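# Store two desk cartons in window seat, close lid

## Task

Move both cartons from the desk into the window seat, then close the seat's lid completely. The lid drops closed by itself whenever nothing props it up, so the task fails if the lid is allowed to fall freely for more than a short distance or is slammed. Either or both robots may do the work. At the end, release everything and move the robots away. The task also fails if any robot tips over or is left leaning.

## Robot and tools

ROBOTS. Two identical Hello Robot Stretch 4 units, r1 and r2. Each has an omni-wheel base, a lift that slides up a mast, an arm that telescopes straight forward, a wrist with yaw, pitch and roll joints, and a two-finger gripper. Each stands about 1.6 m tall, and its base rim is no more than 0.23 m from its base origin. Each carries four cameras: <robot>_head_camera, <robot>_head_left_camera, <robot>_head_right_camera and <robot>_wrist_camera.

FRAMES. Each robot reports in its own base frame: origin on the floor below the base centre, x forward, y left, z up. hand_pose is a fixed point between the open fingertips, expressed in that frame; with all wrist joints at 0 its axes line up with the base axes, and the printed value may be slightly wrong. The odometry frame is where the base frame sat when the scene began. Because the two robots use separate frames, only images, lidar_m and wrist_depth_mm reveal where they are relative to each other.

execute_actions. Arguments: actions (a list holding one action, or empty to just read state and images) and cameras (a list of camera names, or "all"; null or omitted means all; [] means none; an unknown name rejects the call). An action is an object keyed "r1" and/or "r2". Per robot you may give base, joints, or both, plus optional pace and contact_limits; or else end_of_arm on its own. Everything in one action starts at once.
- base: one command only, a relative offset from where the base last measured itself in the latest state report. translate_m: metres straight ahead, forward positive, -2 to 2. strafe_m: metres sideways, left positive, -2 to 2. rotate_rad: radians on the spot, counter-clockwise (left) positive, -3.2 to 3.2.
- joints: absolute targets by name. lift_m 0 to 1.2 (tolerance 0.004); arm_m extension 0 to 0.55 (0.004); wrist_yaw_rad -1.134 to 4.276 (0.02; 0 points forward, positive turns left, 3.14 is stowed back, beyond 3.4 the arm may obstruct); wrist_pitch_rad -1.117 to 4.259 (0.05; 0 level, 1.57 pointing down); wrist_roll_rad -1.117 to 4.259 (0.02; 0 keeps fingers level, positive turns clockwise viewed from behind); gripper_m fingertip gap -0.038 to 0.141 (0.004; negative means fingers squeeze each other). A joint target outside its range is clamped and reported; any other bad value or key rejects the whole call and nothing moves.
- pace: "slow", "default", "fast" or "max". Base speeds 0.1/0.3/0.4/0.6 m/s and 1/2/3/4 rad/s; with the lift above 0.2 these drop, to 0.3 m/s and 1 rad/s at 1.2.
- contact_limits: {"arm_m": value}, 0 gentlest to 0.75 firmest, default 0.5; the arm halts on contact beyond it.
- end_of_arm: "enable_torque" re-energises wrist or gripper motors that shut off.
An action lasts at most 15 s. Parts you omit may keep driving toward earlier targets. If a result reports a stop, the remaining calls in that reply are skipped.

wait: seconds, 0 to 10; nothing new is commanded, returns state and images.
zoom_image: camera name and region [x0, y0, x1, y1] in pixels of that camera's latest full image, top-left origin, at most 504 by 504.
finished_scene: scene, the number of the current scene; irreversible, and the goal must already hold and stay held. The next scene's task arrives in its result. If resuming from a summary, start with an empty execute_actions to learn the scene and task.

RESULTS. The pictures line lists cameras in image order. base_status and joint_status: "done" (for the base, wheels turned the commanded amount even if slipping), "off_target", "contact_stop_at_<key>" (blocked; that part goes slack, so a lift may sag and a base may drift), "limit_stop_at_<name>", "time_out", "torque_fault" (wrist motor limp until enable_torque). limit_stop_at_tilt means lean over 6 degrees: lift, arm and wheels go slack and ignore commands. limit_stop_at_own_body means a joint nearly hit its own robot, likely when pitch is below -0.2 with roll below -0.4 or above 4; move it away. on_its_own lists uncommanded behaviour; "held at" is a held target. lidar_m: 12 distances in metres, 30-degree sectors counter-clockwise from straight ahead (4th left, 7th rear, 10th right); "-" means nothing seen or closer than 0.25 m; sees from about 0.15 m up, misses glass and thin legs, sees the other robot. wrist_depth_mm: 7x7 grid of median depths, 100 to 2000, read from top left. base_odometry from wheels only, heading -3.142 to 3.142; if turned_by_wheels and turned_by_imu disagree by over about 0.1 rad, the base hit or slipped. base_tilt in degrees, forward and right positive, with a fixed bias up to about 1.5. motor_effort in percent, positive toward higher joint values, peak in brackets; wheel positive turns right. Gripper readings do not prove a grasp; a firm squeeze shows in gripper effort.

CAMERAS. Calibration lines give K, distortion and T_world_to_cam mapping the carrying robot's base frame to the camera frame; small per-camera errors, larger for the wrist camera on an extended arm.

CAUTIONS. Never let the lid drop unsupported or slam; lower it under control. Robots must not press into each other; once bases touch, any further drive presses hard, and no state line reports robot contact. Travel differs between robots by up to about 3 cm per metre, so shared loads are risky. Do not drive or turn with over 1 kg held and arm_m above 0.2, especially fast. Steady pushing or pulling, high grips and high contact limits can tip a robot. A level gripper holding over about 2 kg, or a base/arm move jamming the gripper, causes torque faults. To grip, command a gap below the object width; fingers stuck on a surface free up by raising the lift. To unfold at scene start, send lift_m 0.4 with wrist_yaw_rad 0. Loose objects may occasionally get nudged. Avoid drops and hard hits; finish with grippers open and robots clear.

Each tool is called after "Emit:" as a command line: name --argument value for each argument, lists and objects as JSON in quotes; but a table of rows of numbers goes row by row, as --pt "numbers of a row", without its own name.

## Session

Emit:
execute_actions --actions '[]'

Scene clock: 0.00 s.
r1.base_odometry: x=+0.000 y=+0.000 heading=+0.000 (m, m, rad; r1's odometry frame)
r1.turned_by_wheels: +0.000 (rad since the last result)
r1.turned_by_imu: +0.000 (rad since the last result)
r1.base_tilt: forward=+0.2 right=-0.7 (deg)
r1.lidar_m: 1.17 1.13 1.26 1.95 1.97 1.53 2.02 2.28 1.69 1.50 1.75 1.46
r1.base_status: not commanded
r1.joint_positions: lift_m=+0.284 arm_m=-0.001 wrist_yaw_rad=+3.186 wrist_pitch_rad=-0.013 wrist_roll_rad=+0.004 gripper_m=+0.057
r1.joint_status: not commanded
r1.motor_effort: lift_m=+19 arm_m=+0 wrist_yaw_rad=+0 wrist_pitch_rad=-8 wrist_roll_rad=+1 gripper_m=-3 wheel_0=+0 wheel_1=+0 wheel_2=+0 (%)
r1.hand_pose: x=-0.1221 y=+0.0744 z=+0.4662 quat_wxyz=(-0.022, +0.006, +0.002, +1.000) (m; r1's base frame)
r1.wrist_depth_mm: - 144 223 - - - - / - 109 142 - - - - / - 107 140 - - - 1808 / - 116 141 - - - 1863 / 145 142 - - - - 1863 / 210 - 1808 1921 211 1756 1576 / 208 1281 1098 165 1118 1025 1160
r2.base_odometry: x=+0.000 y=+0.000 heading=+0.000 (m, m, rad; r2's odometry frame)
r2.turned_by_wheels: +0.000 (rad since the last result)
r2.turned_by_imu: +0.000 (rad since the last result)
r2.base_tilt: forward=+1.1 right=+0.7 (deg)
r2.lidar_m: 1.88 2.27 1.79 1.36 1.31 1.49 1.14 1.11 1.22 1.66 1.64 1.42
r2.base_status: not commanded
r2.joint_positions: lift_m=+0.129 arm_m=-0.002 wrist_yaw_rad=+3.228 wrist_pitch_rad=+0.022 wrist_roll_rad=-0.003 gripper_m=+0.057
r2.joint_status: not commanded
r2.motor_effort: lift_m=+18 arm_m=+0 wrist_yaw_rad=+0 wrist_pitch_rad=-5 wrist_roll_rad=-2 gripper_m=-3 wheel_0=+0 wheel_1=+0 wheel_2=+0 (%)
r2.hand_pose: x=-0.1264 y=+0.0621 z=+0.3006 quat_wxyz=(-0.043, -0.011, -0.002, +0.999) (m; r2's base frame)
r2.wrist_depth_mm: - - 135 1308 1430 1576 1863 / - - 134 1336 1430 1576 1756 / - - 135 1336 1430 1618 1756 / - 138 137 1336 1499 1618 1808 / 187 1118 1205 1336 1464 1618 1756 / 193 1098 195 1138 195 1160 1138 / 195 286 750 107 778 715 768
pictures: r1_head_camera, r1_head_left_camera, r1_head_right_camera, r1_wrist_camera, r2_head_camera, r2_head_left_camera, r2_head_right_camera, r2_wrist_camera
camera_calibration (this result's frames):
r1_wrist_camera: T_world_to_cam=[[-0.0798069, 0.996508, -0.0245479, -0.0619603], [-0.04686, -0.0283498, -0.998499, 0.527821], [-0.995708, -0.0785368, 0.0489589, 0.0851518], [0, 0, 0, 1]] pos_world=[0.104575, 0.0833951, 0.521339]
r2_wrist_camera: T_world_to_cam=[[-0.0618797, 0.998045, 0.00879959, -0.0704834], [0.0432011, 0.0114865, -0.999, 0.356604], [-0.997148, -0.0614377, -0.0438274, 0.121941], [0, 0, 0, 1]] pos_world=[0.101826, 0.0737412, 0.362212]
Images, in order (width x height): r1_head_camera 420x560, r1_head_left_camera 420x672, r1_head_right_camera 420x672, r1_wrist_camera 616x392, r2_head_camera 420x560, r2_head_left_camera 420x672, r2_head_right_camera 420x672, r2_wrist_camera 616x392.

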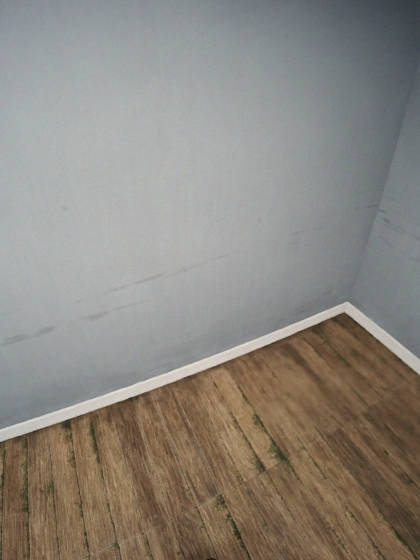

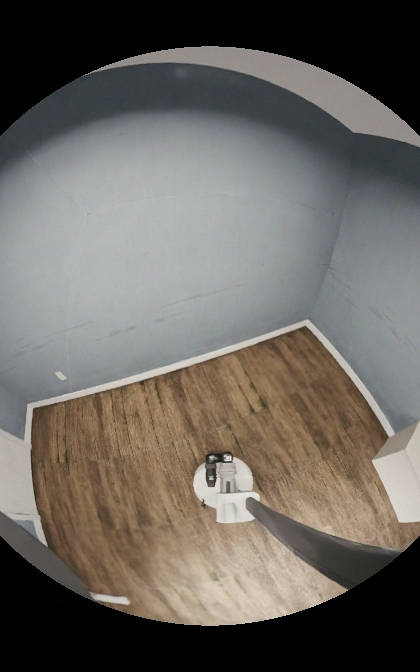

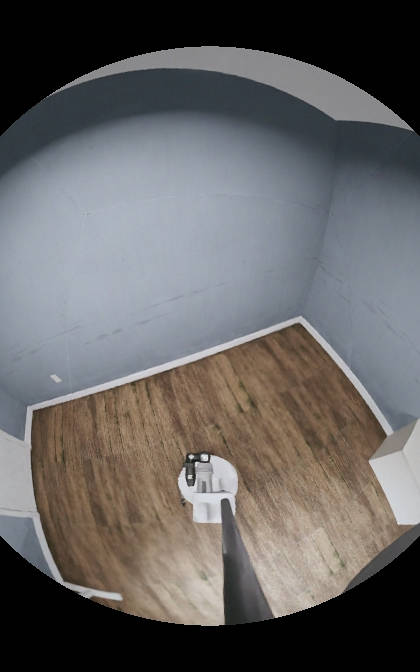

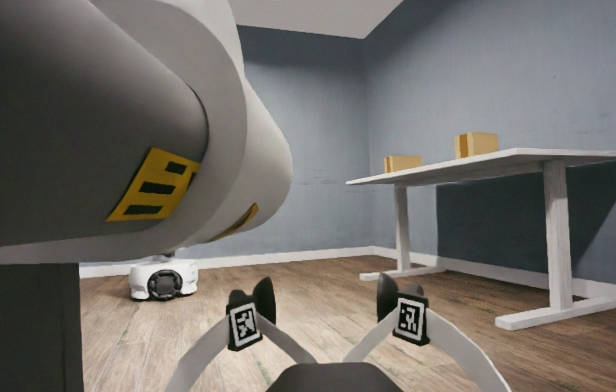

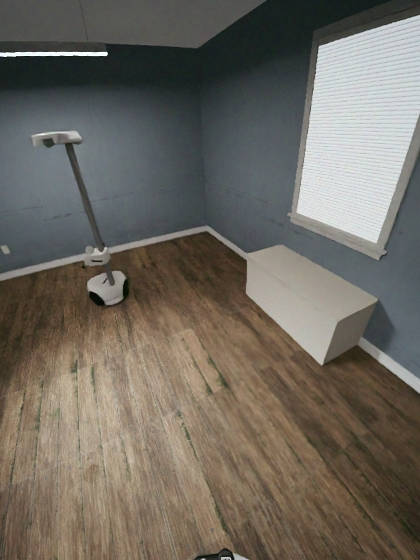

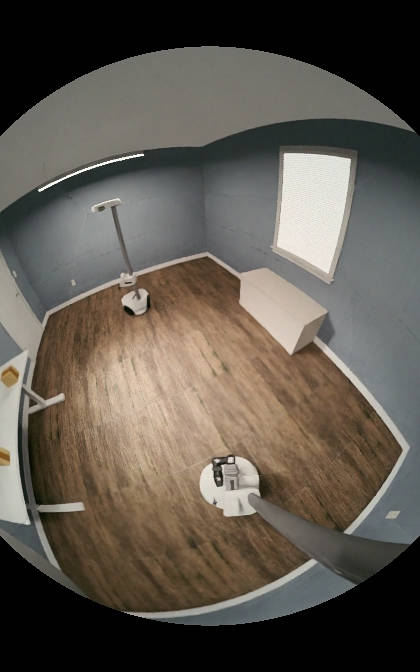

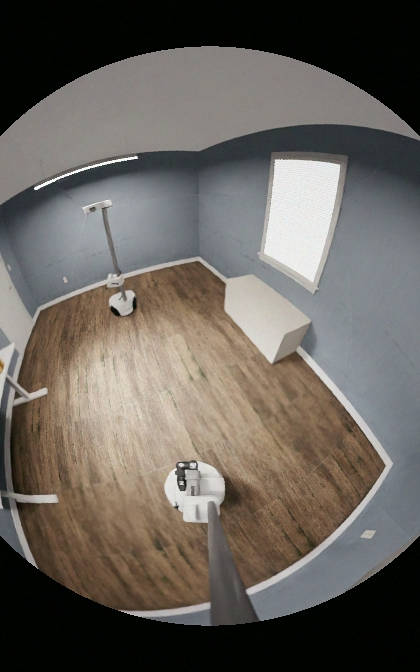

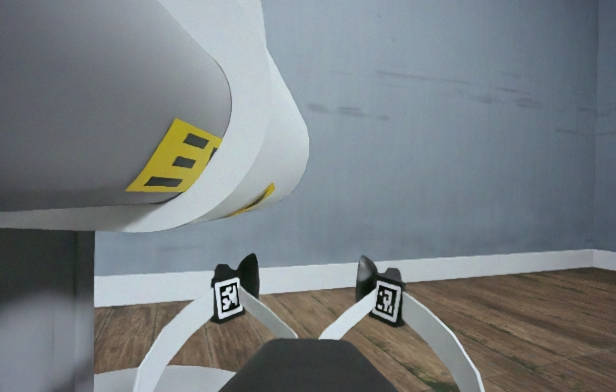

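Emit:
zoom_image --camera "r2_head_camera" --region '[230, 230, 400, 380]'

Emit:
zoom_image --camera "r2_head_left_camera" --region '[0, 330, 120, 540]'

Emit:
zoom_image --camera "r1_wrist_camera" --region '[330, 110, 616, 340]'

Region (230, 230, 400, 380) of r2_head_camera's 420x560 image, scaled by 2.965, with more detail than that image has; it fills the top 445 rows of this view, and the rest is white.

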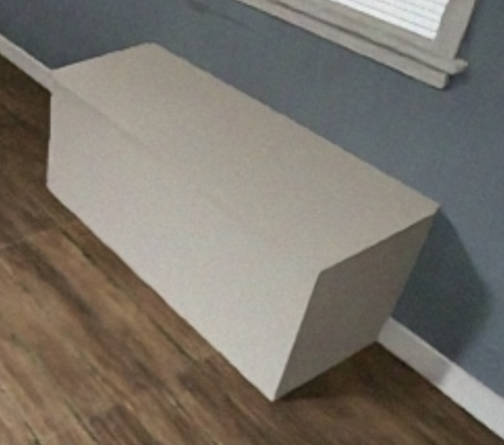

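Region (0, 330, 120, 540) of r2_head_left_camera's 420x672 image, scaled by 2.400, with more detail than that image has; it fills the left 288 columns of this view, and the rest is white.

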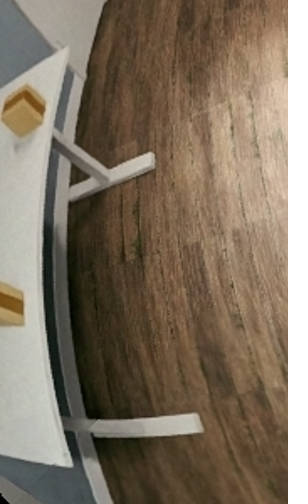

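Region (330, 110, 616, 340) of r1_wrist_camera's 616x392 image, scaled by 1.762; it fills the top 405 rows of this view, and the rest is white.

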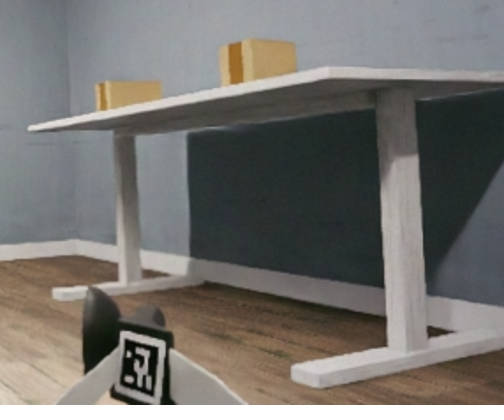

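Emit:
zoom_image --camera "r2_head_camera" --region '[60, 235, 160, 315]'

Emit:
zoom_image --camera "r1_head_right_camera" --region '[320, 380, 420, 560]'

Region (60, 235, 160, 315) of r2_head_camera's 420x560 image, scaled by 5.040, with more detail than that image has; it fills the top 403 rows of this view, and the rest is white.

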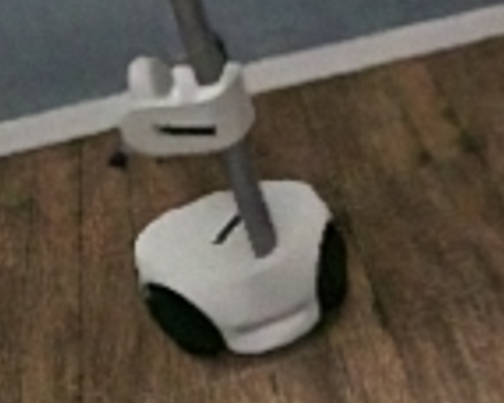

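Region (320, 380, 420, 560) of r1_head_right_camera's 420x672 image, scaled by 2.800, with more detail than that image has.

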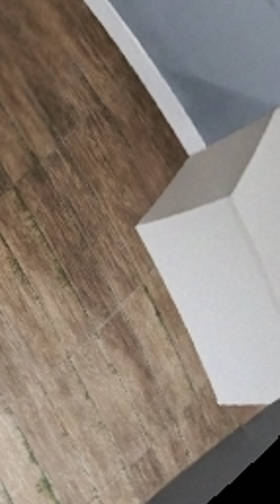

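Emit:
execute_actions --actions '[{"r1": {"base": {"rotate_rad": -1.16}, "joints": {"lift_m": 0.45, "wrist_yaw_rad": 0.0, "gripper_m": -0.02}, "pace": "fast"}, "r2": {"base": {"rotate_rad": 1.99}, "joints": {"lift_m": 0.6, "wrist_yaw_rad": 0.0, "gripper_m": 0.141}, "pace": "fast"}}]'

Scene clock: 9.33 s.
r1.base_odometry: x=+0.000 y=+0.000 heading=-1.160 (m, m, rad; r1's odometry frame)
r1.turned_by_wheels: -1.160 (rad since the last result)
r1.turned_by_imu: -1.163 (rad since the last result)
r1.base_tilt: forward=+0.3 right=-0.7 (deg)
r1.lidar_m: 1.72 1.61 1.19 1.13 1.20 1.69 1.96 1.58 1.81 2.29 1.83 1.50
r1.base_status: done
r1.joint_positions: lift_m=+0.450 arm_m=-0.001 wrist_yaw_rad=+0.000 wrist_pitch_rad=-0.013 wrist_roll_rad=+0.004 gripper_m=-0.020
r1.joint_status: all done
r1.motor_effort: lift_m=+22(24) arm_m=+0(0) wrist_yaw_rad=-1(4) wrist_pitch_rad=-8(6) wrist_roll_rad=+2(2) gripper_m=-11(12) wheel_0=+0(9) wheel_1=+0(7) wheel_2=+0(9) (%)
r1.hand_pose: x=+0.4585 y=-0.0873 z=+0.6316 quat_wxyz=(+1.000, +0.002, -0.006, +0.000) (m; r1's base frame)
r1.wrist_depth_mm: 1537 1537 1537 1499 1499 1464 1430 / 1537 1537 1499 1537 1499 1464 1430 / 1537 1537 1499 1499 1499 1464 1430 / 1537 1537 1499 1464 1464 1464 1397 / 1499 1499 1499 1499 1430 1464 1336 / 1537 1499 1464 203 1464 1464 1025 / 1537 1499 177 178 1336 1160 1042
r2.base_odometry: x=+0.000 y=+0.000 heading=+1.990 (m, m, rad; r2's odometry frame)
r2.turned_by_wheels: +1.990 (rad since the last result)
r2.turned_by_imu: +2.019 (rad since the last result)
r2.base_tilt: forward=+1.1 right=+0.7 (deg)
r2.lidar_m: 1.32 1.63 1.16 1.12 1.15 1.57 1.65 1.43 1.71 2.29 1.96 1.36
r2.base_status: done
r2.joint_positions: lift_m=+0.600 arm_m=-0.002 wrist_yaw_rad=+0.000 wrist_pitch_rad=+0.022 wrist_roll_rad=-0.003 gripper_m=+0.141
r2.joint_status: all done
r2.motor_effort: lift_m=+22(24) arm_m=+0(0) wrist_yaw_rad=+1(9) wrist_pitch_rad=-5(4) wrist_roll_rad=-1(0) gripper_m=+0(3) wheel_0=+1(8) wheel_1=+2(6) wheel_2=+2(9) (%)
r2.hand_pose: x=+0.4570 y=-0.0873 z=+0.7717 quat_wxyz=(+1.000, -0.001, +0.011, +0.000) (m; r2's base frame)
r2.wrist_depth_mm: 1618 1863 1863 1983 1863 1863 1863 / 1661 1863 1756 1921 1863 1921 1808 / 1661 1808 1863 1808 1808 1863 1863 / 1756 1863 1863 1863 1863 1863 1921 / 1708 1921 1863 1756 1921 1921 1921 / 1661 1863 1863 1808 1863 1983 1921 / 1576 1661 1708 107 1708 1661 1661
pictures: r1_head_camera, r1_head_left_camera, r1_head_right_camera, r1_wrist_camera, r2_head_camera, r2_head_left_camera, r2_head_right_camera, r2_wrist_camera
camera_calibration (this result's frames):
r1_wrist_camera: T_world_to_cam=[[0.0356493, -0.999063, -0.0245459, -0.0775307], [0.0480527, 0.0262468, -0.9985, 0.67689], [0.998208, 0.0344163, 0.0489433, -0.261962], [0, 0, 0, 1]] pos_world=[0.23173, -0.0862085, 0.686793]
r2_wrist_camera: T_world_to_cam=[[-0.024388, -0.999664, 0.00880009, -0.0809488], [-0.0440519, -0.00771954, -0.998999, 0.841988], [0.998732, -0.0247512, -0.0438488, -0.193818], [0, 0, 0, 1]] pos_world=[0.228689, -0.0792191, 0.83336]
Images, in order (width x height): r1_head_camera 420x560, r1_head_left_camera 420x672, r1_head_right_camera 420x672, r1_wrist_camera 616x392, r2_head_camera 420x560, r2_head_left_camera 420x672, r2_head_right_camera 420x672, r2_wrist_camera 616x392.

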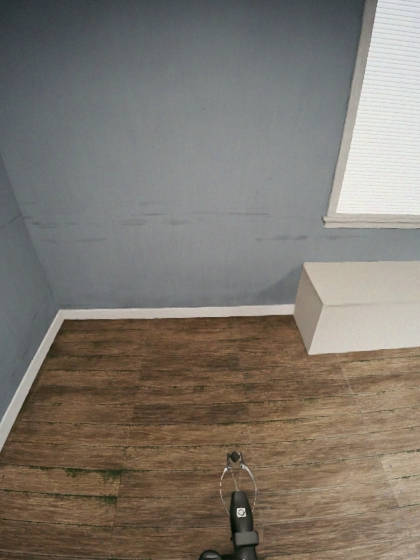

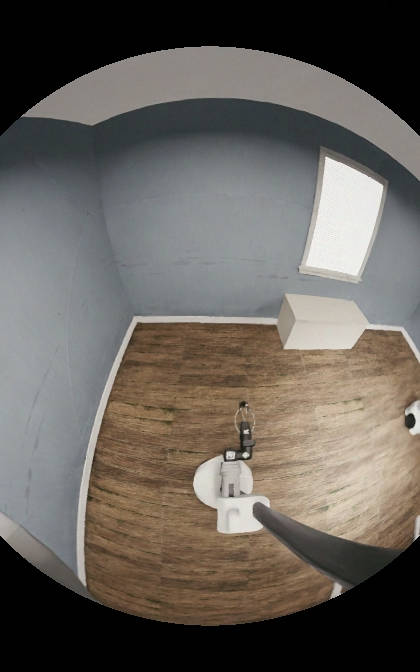

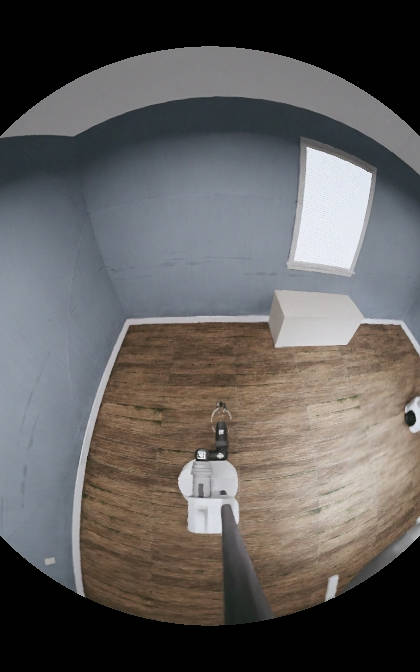

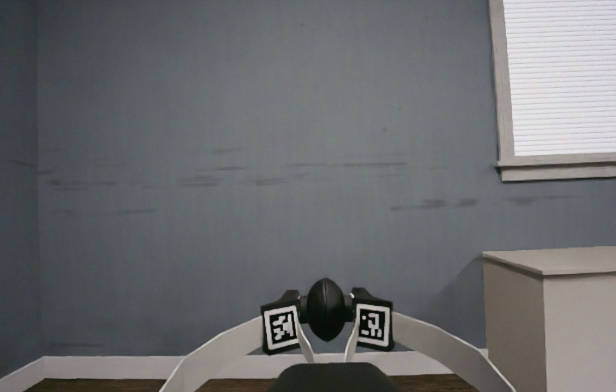

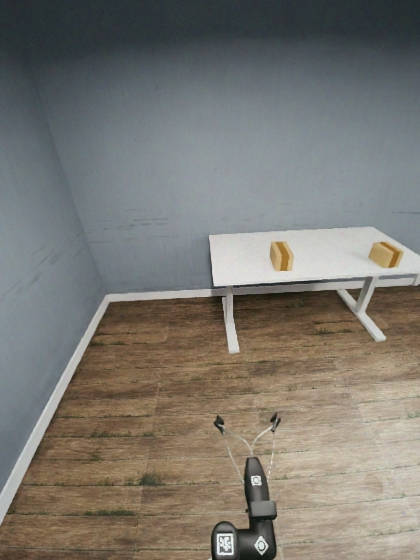

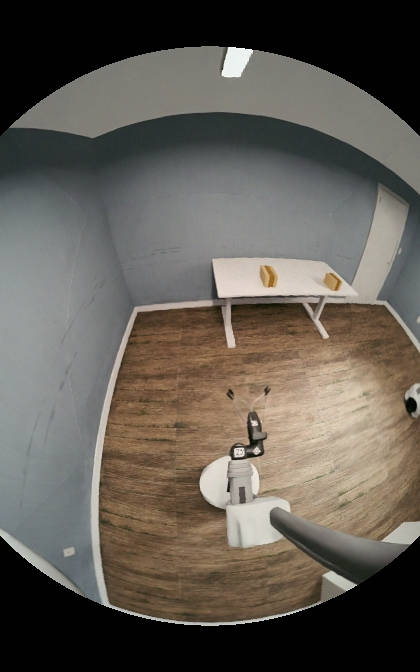

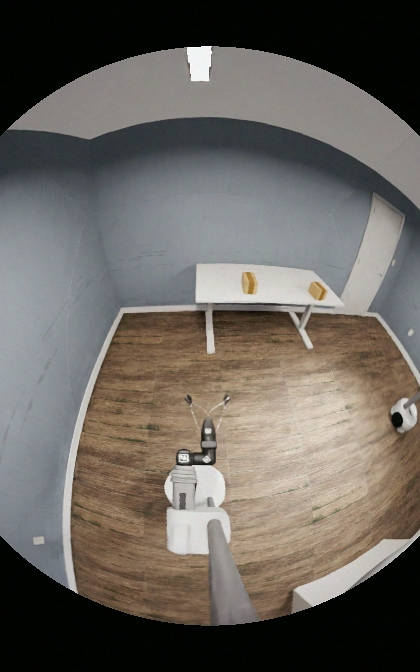

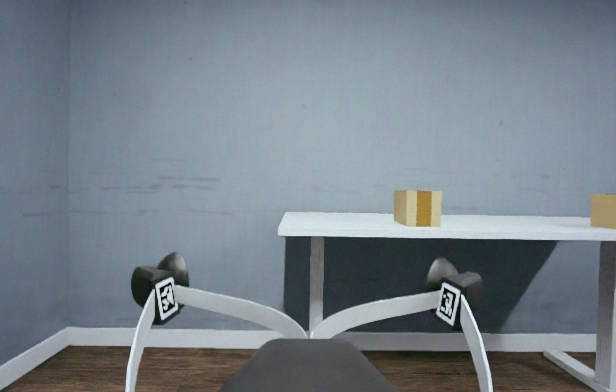

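Emit:
zoom_image --camera "r2_head_camera" --region '[200, 220, 420, 300]'

Emit:
zoom_image --camera "r2_head_camera" --region '[255, 230, 315, 285]'

Emit:
zoom_image --camera "r2_wrist_camera" --region '[370, 170, 470, 250]'

Emit:
zoom_image --camera "r1_head_camera" --region '[280, 250, 420, 365]'

Region (200, 220, 420, 300) of r2_head_camera's 420x560 image, scaled by 2.291, with more detail than that image has; it fills the top 183 rows of this view, and the rest is white.

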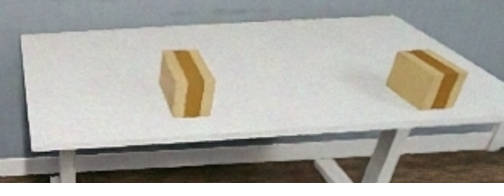

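Region (255, 230, 315, 285) of r2_head_camera's 420x560 image, scaled by 8.400, with more detail than that image has; it fills the top 462 rows of this view, and the rest is white.

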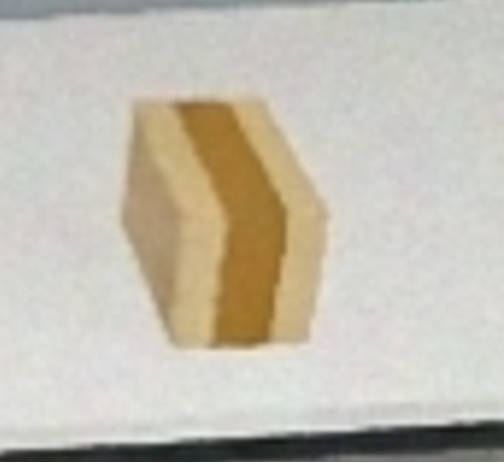

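Region (370, 170, 470, 250) of r2_wrist_camera's 616x392 image, scaled by 5.040; it fills the top 403 rows of this view, and the rest is white.

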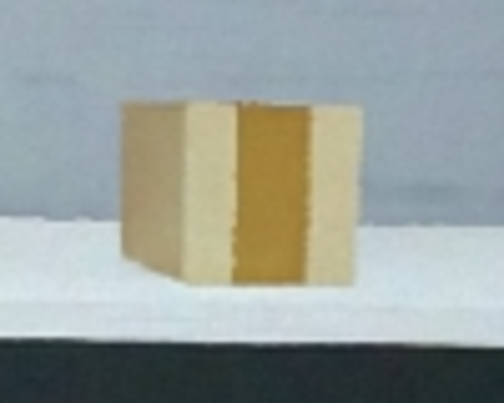

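Region (280, 250, 420, 365) of r1_head_camera's 420x560 image, scaled by 3.600, with more detail than that image has; it fills the top 414 rows of this view, and the rest is white.

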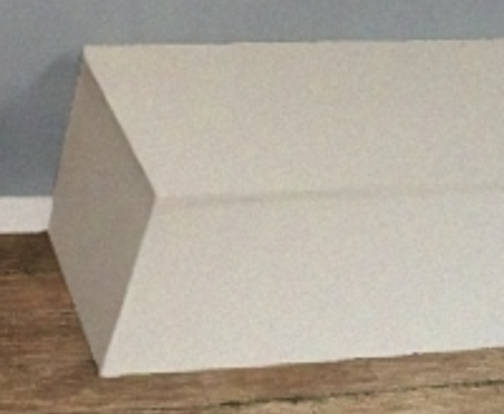

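Emit:
execute_actions --actions '[{"r1": {"base": {"strafe_m": -0.62}, "joints": {"wrist_pitch_rad": 1.57, "wrist_roll_rad": 1.57, "arm_m": 0.12}, "pace": "max"}, "r2": {"base": {"translate_m": 0.72}, "joints": {"wrist_pitch_rad": 0.0, "lift_m": 0.605}, "pace": "max"}}]' --cameras '["r1_head_camera", "r2_head_camera", "r2_wrist_camera"]'

Scene clock: 16.37 s.
r1.base_odometry: x=-0.568 y=-0.248 heading=-1.160 (m, m, rad; r1's odometry frame)
r1.turned_by_wheels: +0.000 (rad since the last result)
r1.turned_by_imu: +0.001 (rad since the last result)
r1.base_tilt: forward=+0.3 right=-0.7 (deg)
r1.lidar_m: 1.28 1.82 1.85 1.75 1.87 2.06 1.27 1.29 1.75 1.89 2.42 1.33
r1.base_status: done
r1.joint_positions: lift_m=+0.450 arm_m=+0.119 wrist_yaw_rad=+0.000 wrist_pitch_rad=+1.570 wrist_roll_rad=+1.570 gripper_m=-0.020
r1.joint_status: all done
r1.motor_effort: lift_m=+21(22) arm_m=+8(11) wrist_yaw_rad=+1(1) wrist_pitch_rad=+1(3) wrist_roll_rad=+3(6) gripper_m=-12(12) wheel_0=-1(9) wheel_1=+1(13) wheel_2=+0(2) (%)
r1.hand_pose: x=+0.2898 y=-0.0874 z=+0.3396 quat_wxyz=(+0.501, +0.500, +0.500, -0.499) (m; r1's base frame)
r1.wrist_depth_mm: 574 574 574 569 569 569 564 / 574 574 574 564 564 564 564 / 574 564 564 564 564 559 559 / 569 564 564 559 559 362 349 / 564 559 559 559 508 347 347 / 559 559 559 203 347 345 343 / 559 554 177 178 349 343 342
r2.base_odometry: x=-0.293 y=+0.658 heading=+1.990 (m, m, rad; r2's odometry frame)
r2.turned_by_wheels: +0.000 (rad since the last result)
r2.turned_by_imu: -0.005 (rad since the last result)
r2.base_tilt: forward=+1.1 right=+0.7 (deg)
r2.lidar_m: 0.58 1.43 1.19 1.11 1.19 1.58 2.37 2.09 1.75 1.77 0.88 0.60
r2.base_status: done
r2.joint_positions: lift_m=+0.605 arm_m=-0.002 wrist_yaw_rad=+0.000 wrist_pitch_rad=+0.002 wrist_roll_rad=-0.003 gripper_m=+0.141
r2.joint_status: all done
r2.motor_effort: lift_m=+20(24) arm_m=+0(0) wrist_yaw_rad=+2(1) wrist_pitch_rad=-6(10) wrist_roll_rad=-1(2) gripper_m=+1(1) wheel_0=-1(7) wheel_1=-1(6) wheel_2=+1(14) (%)
r2.hand_pose: x=+0.4571 y=-0.0874 z=+0.7824 quat_wxyz=(+1.000, -0.001, +0.001, +0.000) (m; r2's base frame)
r2.wrist_depth_mm: 1138 1160 1160 1182 1160 1182 1160 / 1160 1160 1160 1138 1160 1160 1205 / 1160 1138 1160 1160 1160 1182 1182 / 1138 1160 1160 1182 1160 1160 1182 / 1138 1160 1182 788 809 615 455 / 1138 1138 355 387 362 364 404 / 1160 1160 1182 107 1160 1138 1160
pictures: r1_head_camera, r2_head_camera, r2_wrist_camera
camera_calibration (this result's frames):
r2_wrist_camera: T_world_to_cam=[[-0.0249028, -0.999655, 0.00832209, -0.0805329], [-0.0248853, -0.0077022, -0.999661, 0.844406], [0.99938, -0.0251014, -0.024685, -0.208709], [0, 0, 0, 1]] pos_world=[0.227588, -0.0792403, 0.839638]
Images, in order (width x height): r1_head_camera 420x560, r2_head_camera 420x560, r2_wrist_camera 616x392.

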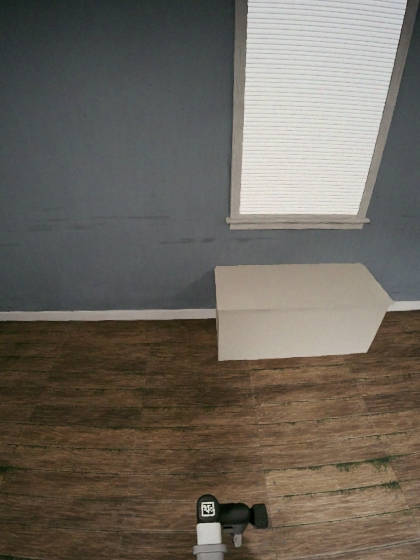

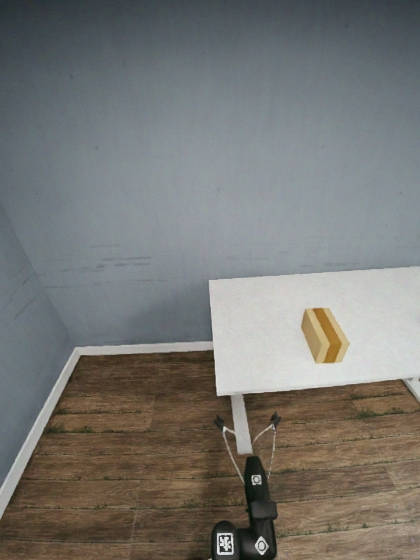

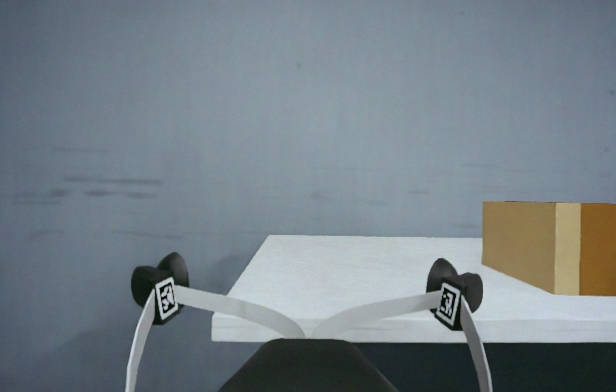

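Emit:
zoom_image --camera "r2_head_camera" --region '[285, 295, 365, 385]'

Emit:
zoom_image --camera "r1_head_camera" --region '[195, 255, 295, 370]'

Emit:
zoom_image --camera "r2_wrist_camera" --region '[466, 185, 616, 345]'

Region (285, 295, 365, 385) of r2_head_camera's 420x560 image, scaled by 5.600, with more detail than that image has.

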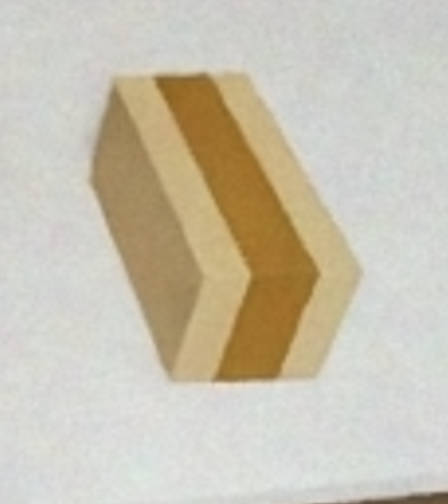

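Region (195, 255, 295, 370) of r1_head_camera's 420x560 image, scaled by 4.383, with more detail than that image has; it fills the left 438 columns of this view, and the rest is white.

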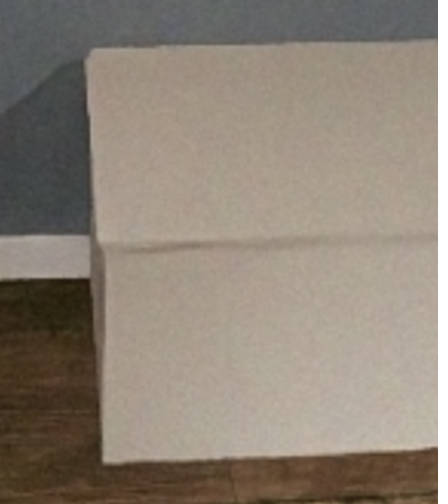

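Region (466, 185, 616, 345) of r2_wrist_camera's 616x392 image, scaled by 3.150; it fills the left 472 columns of this view, and the rest is white.

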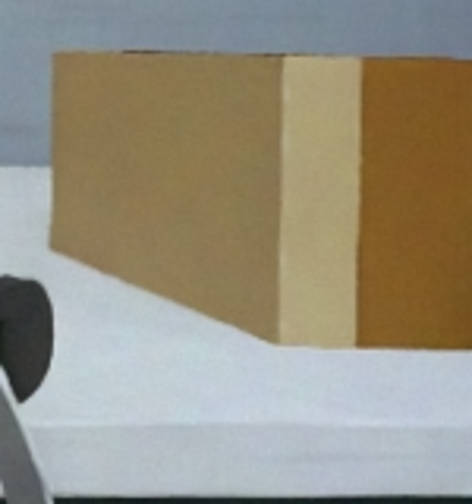

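Emit:
execute_actions --actions '[{"r1": {"base": {"translate_m": 0.89}, "joints": {"lift_m": 0.3, "arm_m": 0.15}, "pace": "max"}, "r2": {"base": {"strafe_m": -0.368}, "joints": {"arm_m": 0.08, "lift_m": 0.6}, "pace": "fast"}}]' --cameras '["r1_head_camera", "r1_wrist_camera", "r2_head_camera", "r2_wrist_camera"]'

Scene clock: 23.83 s.
r1.base_odometry: x=-0.213 y=-1.064 heading=-1.160 (m, m, rad; r1's odometry frame)
r1.turned_by_wheels: +0.000 (rad since the last result)
r1.turned_by_imu: -0.002 (rad since the last result)
r1.base_tilt: forward=+0.3 right=-0.7 (deg)
r1.lidar_m: 0.43 0.88 1.27 1.71 1.82 2.55 2.21 1.91 1.91 2.97 0.57 0.38
r1.base_status: done
r1.joint_positions: lift_m=+0.300 arm_m=+0.149 wrist_yaw_rad=+0.000 wrist_pitch_rad=+1.570 wrist_roll_rad=+1.570 gripper_m=-0.020
r1.joint_status: all done
r1.motor_effort: lift_m=+18(19) arm_m=+8(9) wrist_yaw_rad=+1(2) wrist_pitch_rad=+0(2) wrist_roll_rad=+3(3) gripper_m=-13(12) wheel_0=-2(6) wheel_1=-1(6) wheel_2=+2(14) (%)
r1.hand_pose: x=+0.3197 y=-0.0874 z=+0.1898 quat_wxyz=(+0.500, +0.500, +0.500, -0.500) (m; r1's base frame)
r1.wrist_depth_mm: 142 211 421 421 418 421 415 / 142 211 418 415 421 415 415 / 142 211 413 418 418 415 415 / 142 208 407 413 413 410 264 / 141 207 410 413 413 342 229 / 151 413 413 202 407 272 213 / 413 410 177 178 404 220 203
r2.base_odometry: x=+0.043 y=+0.808 heading=+1.990 (m, m, rad; r2's odometry frame)
r2.turned_by_wheels: +0.000 (rad since the last result)
r2.turned_by_imu: -0.004 (rad since the last result)
r2.base_tilt: forward=+1.3 right=+0.6 (deg)
r2.lidar_m: 0.58 0.60 1.58 1.50 1.55 2.09 1.96 1.96 1.92 3.26 0.91 0.61
r2.base_status: done
r2.joint_positions: lift_m=+0.600 arm_m=+0.079 wrist_yaw_rad=+0.000 wrist_pitch_rad=+0.002 wrist_roll_rad=-0.003 gripper_m=+0.141
r2.joint_status: all done
r2.motor_effort: lift_m=+16(19) arm_m=+7(7) wrist_yaw_rad=+1(0) wrist_pitch_rad=-5(6) wrist_roll_rad=-1(1) gripper_m=-1(1) wheel_0=-1(10) wheel_1=+0(10) wheel_2=+1(3) (%)
r2.hand_pose: x=+0.5381 y=-0.0874 z=+0.7777 quat_wxyz=(+1.000, -0.001, +0.001, +0.000) (m; r2's base frame)
r2.wrist_depth_mm: 1098 1098 1098 1078 1098 1118 1118 / 1078 1078 1078 1078 1078 1118 1118 / 1060 1078 1078 1098 1098 1078 1098 / 1078 1078 1098 377 1098 1078 1098 / 1060 691 707 377 759 788 809 / 351 301 304 373 312 317 387 / 283 286 289 107 294 296 297
pictures: r1_head_camera, r1_wrist_camera, r2_head_camera, r2_wrist_camera
camera_calibration (this result's frames):
r1_wrist_camera: T_world_to_cam=[[-0.999159, 0.0202594, -0.0356568, 0.338476], [0.0215239, 0.99914, -0.035446, 0.153144], [0.034908, -0.0361837, -0.998735, 0.39892], [0, 0, 0, 1]] pos_world=[0.320969, -0.145435, 0.415913]
r2_wrist_camera: T_world_to_cam=[[-0.0248887, -0.999656, 0.00831871, -0.0784779], [-0.024753, -0.0077025, -0.999664, 0.841716], [0.999384, -0.0250862, -0.0245527, -0.289875], [0, 0, 0, 1]] pos_world=[0.308578, -0.0792394, 0.834968]
Images, in order (width x height): r1_head_camera 420x560, r1_wrist_camera 616x392, r2_head_camera 420x560, r2_wrist_camera 616x392.

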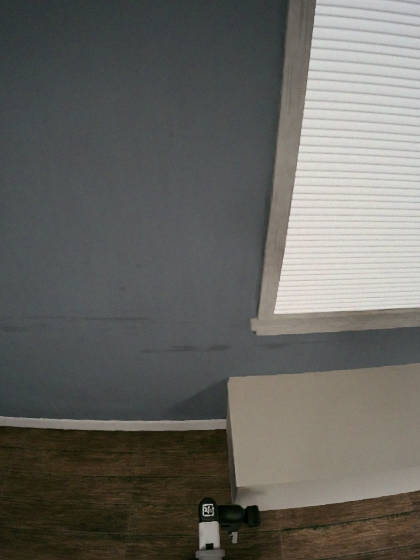

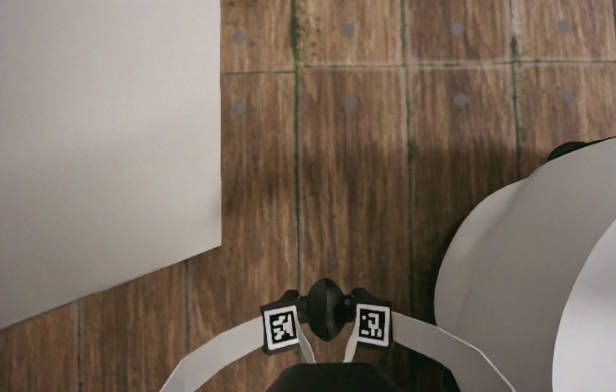

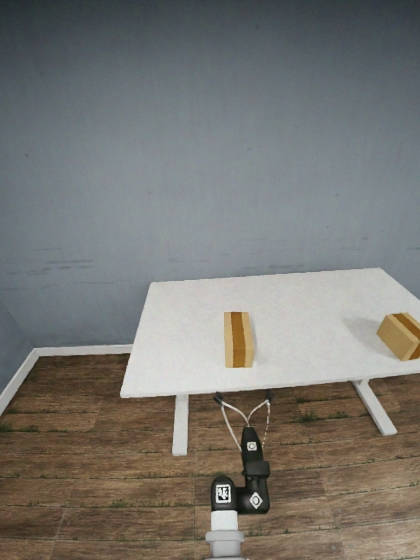

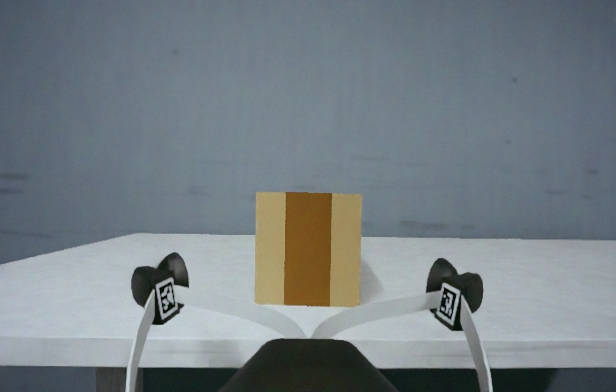

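Emit:
execute_actions --actions '[{"r1": {"base": {"strafe_m": 0.034}, "joints": {"lift_m": 0.29, "arm_m": 0.2}, "contact_limits": {"arm_m": 0.15}}, "r2": {"joints": {"arm_m": 0.268}}}]' --cameras '["r1_head_camera", "r1_wrist_camera", "r2_wrist_camera"]'

Scene clock: 27.93 s.
r1.base_odometry: x=-0.182 y=-1.050 heading=-1.160 (m, m, rad; r1's odometry frame)
r1.turned_by_wheels: +0.000 (rad since the last result)
r1.turned_by_imu: +0.000 (rad since the last result)
r1.base_tilt: forward=+0.2 right=-0.7 (deg)
r1.lidar_m: 0.54 0.89 1.23 1.71 1.80 2.51 2.20 1.94 1.93 3.04 0.56 0.43
r1.base_status: done
r1.joint_positions: lift_m=+0.290 arm_m=+0.199 wrist_yaw_rad=+0.000 wrist_pitch_rad=+1.570 wrist_roll_rad=+1.570 gripper_m=-0.020
r1.joint_status: all done
r1.motor_effort: lift_m=+15(18) arm_m=+8(9) wrist_yaw_rad=+0(0) wrist_pitch_rad=-3(2) wrist_roll_rad=+3(3) gripper_m=-12(14) wheel_0=+0(9) wheel_1=-2(7) wheel_2=+0(1) (%)
r1.contact_limits: arm_m 0.15
r1.hand_pose: x=+0.3696 y=-0.0874 z=+0.1800 quat_wxyz=(+0.500, +0.500, +0.500, -0.500) (m; r1's base frame)
r1.wrist_depth_mm: - 117 219 410 410 407 407 / - 117 216 410 407 404 407 / - 117 214 407 404 404 404 / - 116 245 404 404 402 355 / 407 404 404 402 402 402 293 / 402 402 402 203 397 397 266 / 402 399 177 178 392 283 252
r2.base_odometry: x=+0.043 y=+0.808 heading=+1.990 (m, m, rad; r2's odometry frame)
r2.turned_by_wheels: +0.000 (rad since the last result)
r2.turned_by_imu: -0.002 (rad since the last result)
r2.base_tilt: forward=+1.1 right=+0.6 (deg)
r2.lidar_m: 0.57 0.61 1.58 1.51 1.57 2.12 1.95 1.95 1.96 3.24 0.91 0.64
r2.base_status: not commanded
r2.joint_positions: lift_m=+0.600 arm_m=+0.267 wrist_yaw_rad=+0.000 wrist_pitch_rad=+0.002 wrist_roll_rad=-0.003 gripper_m=+0.141
r2.joint_status: all done
r2.motor_effort: lift_m=+16(16) arm_m=+8(8) wrist_yaw_rad=+0(1) wrist_pitch_rad=-6(5) wrist_roll_rad=-1(2) gripper_m=-3(0) wheel_0=-1(1) wheel_1=+0(0) wheel_2=+1(1) (%)
r2.hand_pose: x=+0.7260 y=-0.0874 z=+0.7778 quat_wxyz=(+1.000, -0.001, +0.001, +0.000) (m; r2's base frame)
r2.wrist_depth_mm: 904 891 904 904 917 917 917 / 878 891 904 904 917 904 917 / 904 904 917 917 904 917 904 / 904 891 891 190 904 917 931 / 891 691 191 189 189 778 809 / 349 298 191 189 188 312 382 / 234 236 191 107 188 247 250
pictures: r1_head_camera, r1_wrist_camera, r2_wrist_camera
camera_calibration (this result's frames):
r1_wrist_camera: T_world_to_cam=[[-0.999159, 0.0202292, -0.0356795, 0.388041], [0.0214946, 0.99914, -0.0354456, 0.15173], [0.0349318, -0.0361826, -0.998734, 0.387339], [0, 0, 0, 1]] pos_world=[0.370923, -0.145435, 0.406072]
r2_wrist_camera: T_world_to_cam=[[-0.0249979, -0.999653, 0.00831623, -0.07375], [-0.0246554, -0.00769979, -0.999666, 0.846328], [0.999383, -0.0251946, -0.0244544, -0.4778], [0, 0, 0, 1]] pos_world=[0.496529, -0.0792458, 0.834974]
Images, in order (width x height): r1_head_camera 420x560, r1_wrist_camera 616x392, r2_wrist_camera 616x392.

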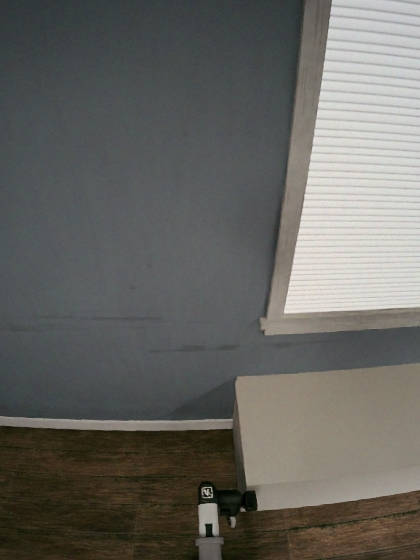

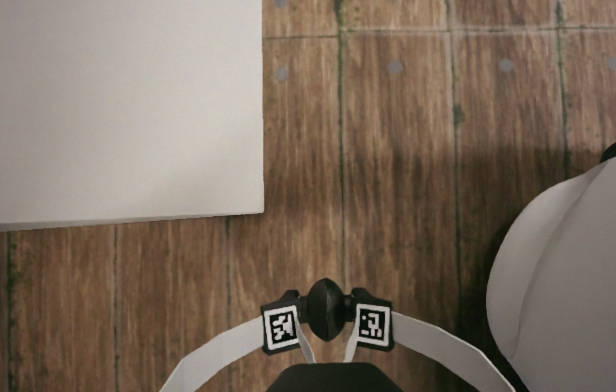

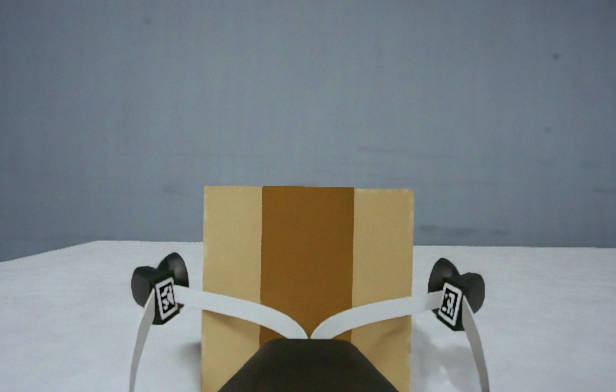

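Emit:
execute_actions --actions '[{"r1": {"joints": {"arm_m": 0.236}, "contact_limits": {"arm_m": 0.12}, "pace": "slow"}, "r2": {"joints": {"gripper_m": 0.05}}}]' --cameras '["r1_head_camera", "r1_wrist_camera", "r2_wrist_camera"]'

Scene clock: 30.83 s.
r1.base_odometry: x=-0.182 y=-1.050 heading=-1.161 (m, m, rad; r1's odometry frame)
r1.turned_by_wheels: +0.000 (rad since the last result)
r1.turned_by_imu: +0.000 (rad since the last result)
r1.base_tilt: forward=+0.2 right=-0.8 (deg)
r1.lidar_m: 0.55 0.89 1.26 1.69 1.81 2.48 2.25 1.93 1.95 3.01 0.56 0.43
r1.base_status: not commanded
r1.joint_positions: lift_m=+0.290 arm_m=+0.226 wrist_yaw_rad=-0.017 wrist_pitch_rad=+1.577 wrist_roll_rad=+1.576 gripper_m=-0.020
r1.joint_status: arm_m contact_stop (moved +0.028 of +0.037)
r1.on_its_own: arm_m is slack since a contact_stop (your +0.236 is given up); wrist_yaw_rad is at rest, and its effort (+48) is outside its rest range (-13 to +13); wrist_roll_rad is at rest, and its effort (-16) is outside its rest range (-13 to +13)
r1.motor_effort: lift_m=+16(16) arm_m=+0(19) wrist_yaw_rad=+48(52) wrist_pitch_rad=-20(22) wrist_roll_rad=-16(17) gripper_m=-12(11) wheel_0=+2(2) wheel_1=-1(2) wheel_2=-9(9) (%)
r1.contact_limits: arm_m 0.12
r1.hand_pose: x=+0.3937 y=-0.0874 z=+0.1800 quat_wxyz=(+0.493, +0.504, +0.496, -0.507) (m; r1's base frame)
r1.wrist_depth_mm: - - 148 410 410 410 410 / - - 144 410 407 407 407 / - - 150 404 404 404 404 / - - 147 404 404 404 364 / 402 402 402 402 402 402 338 / 399 399 397 203 397 399 294 / 397 397 177 178 397 340 283
r2.base_odometry: x=+0.043 y=+0.808 heading=+1.990 (m, m, rad; r2's odometry frame)
r2.turned_by_wheels: +0.000 (rad since the last result)
r2.turned_by_imu: -0.001 (rad since the last result)
r2.base_tilt: forward=+1.1 right=+0.7 (deg)
r2.lidar_m: 0.60 0.61 1.56 1.47 1.57 2.08 1.97 1.94 1.95 3.24 0.90 0.62
r2.base_status: not commanded
r2.joint_positions: lift_m=+0.600 arm_m=+0.267 wrist_yaw_rad=+0.001 wrist_pitch_rad=+0.002 wrist_roll_rad=-0.003 gripper_m=+0.050
r2.joint_status: all done
r2.motor_effort: lift_m=+16(16) arm_m=+6(8) wrist_yaw_rad=+0(3) wrist_pitch_rad=-5(5) wrist_roll_rad=-3(2) gripper_m=-21(19) wheel_0=-1(1) wheel_1=+0(0) wheel_2=+1(1) (%)
r2.hand_pose: x=+0.7264 y=-0.0871 z=+0.7778 quat_wxyz=(+1.000, -0.001, +0.001, +0.001) (m; r2's base frame)
r2.wrist_depth_mm: 917 904 891 917 917 917 917 / 891 878 904 904 904 904 931 / 891 878 891 904 917 917 904 / 891 891 175 173 173 917 917 / 891 699 175 172 173 798 820 / 347 181 175 173 173 314 382 / 235 224 176 107 173 232 250
pictures: r1_head_camera, r1_wrist_camera, r2_wrist_camera
camera_calibration (this result's frames):
r1_wrist_camera: T_world_to_cam=[[-0.998633, 0.0436563, -0.0287381, 0.412628], [0.0446701, 0.998366, -0.0356336, 0.142014], [0.0271355, -0.0368686, -0.998952, 0.389556], [0, 0, 0, 1]] pos_world=[0.39515, -0.145434, 0.406066]
r2_wrist_camera: T_world_to_cam=[[-0.0238956, -0.99968, 0.0083163, -0.0742258], [-0.0246469, -0.00772704, -0.999666, 0.846331], [0.999411, -0.0240926, -0.0244543, -0.478083], [0, 0, 0, 1]] pos_world=[0.496887, -0.0791807, 0.834974]
Images, in order (width x height): r1_head_camera 420x560, r1_wrist_camera 616x392, r2_wrist_camera 616x392.

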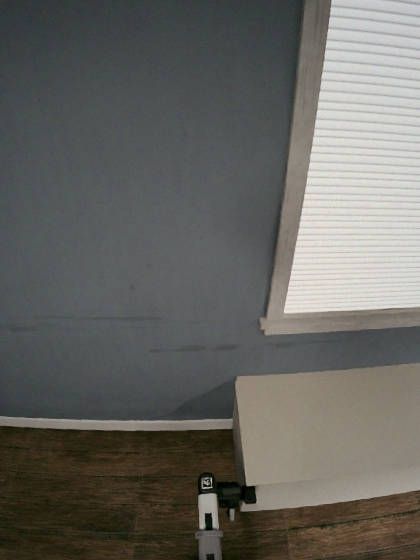

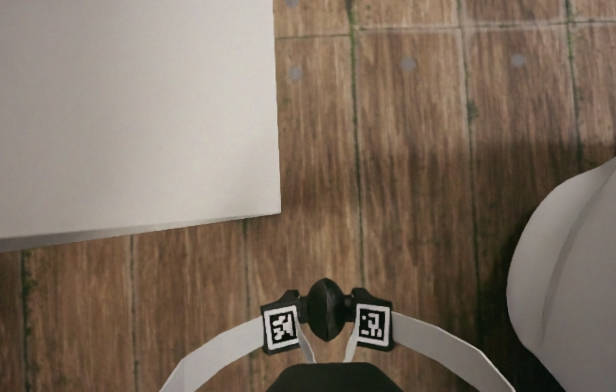

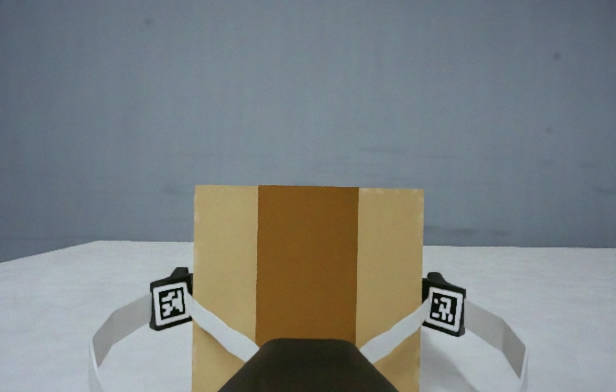

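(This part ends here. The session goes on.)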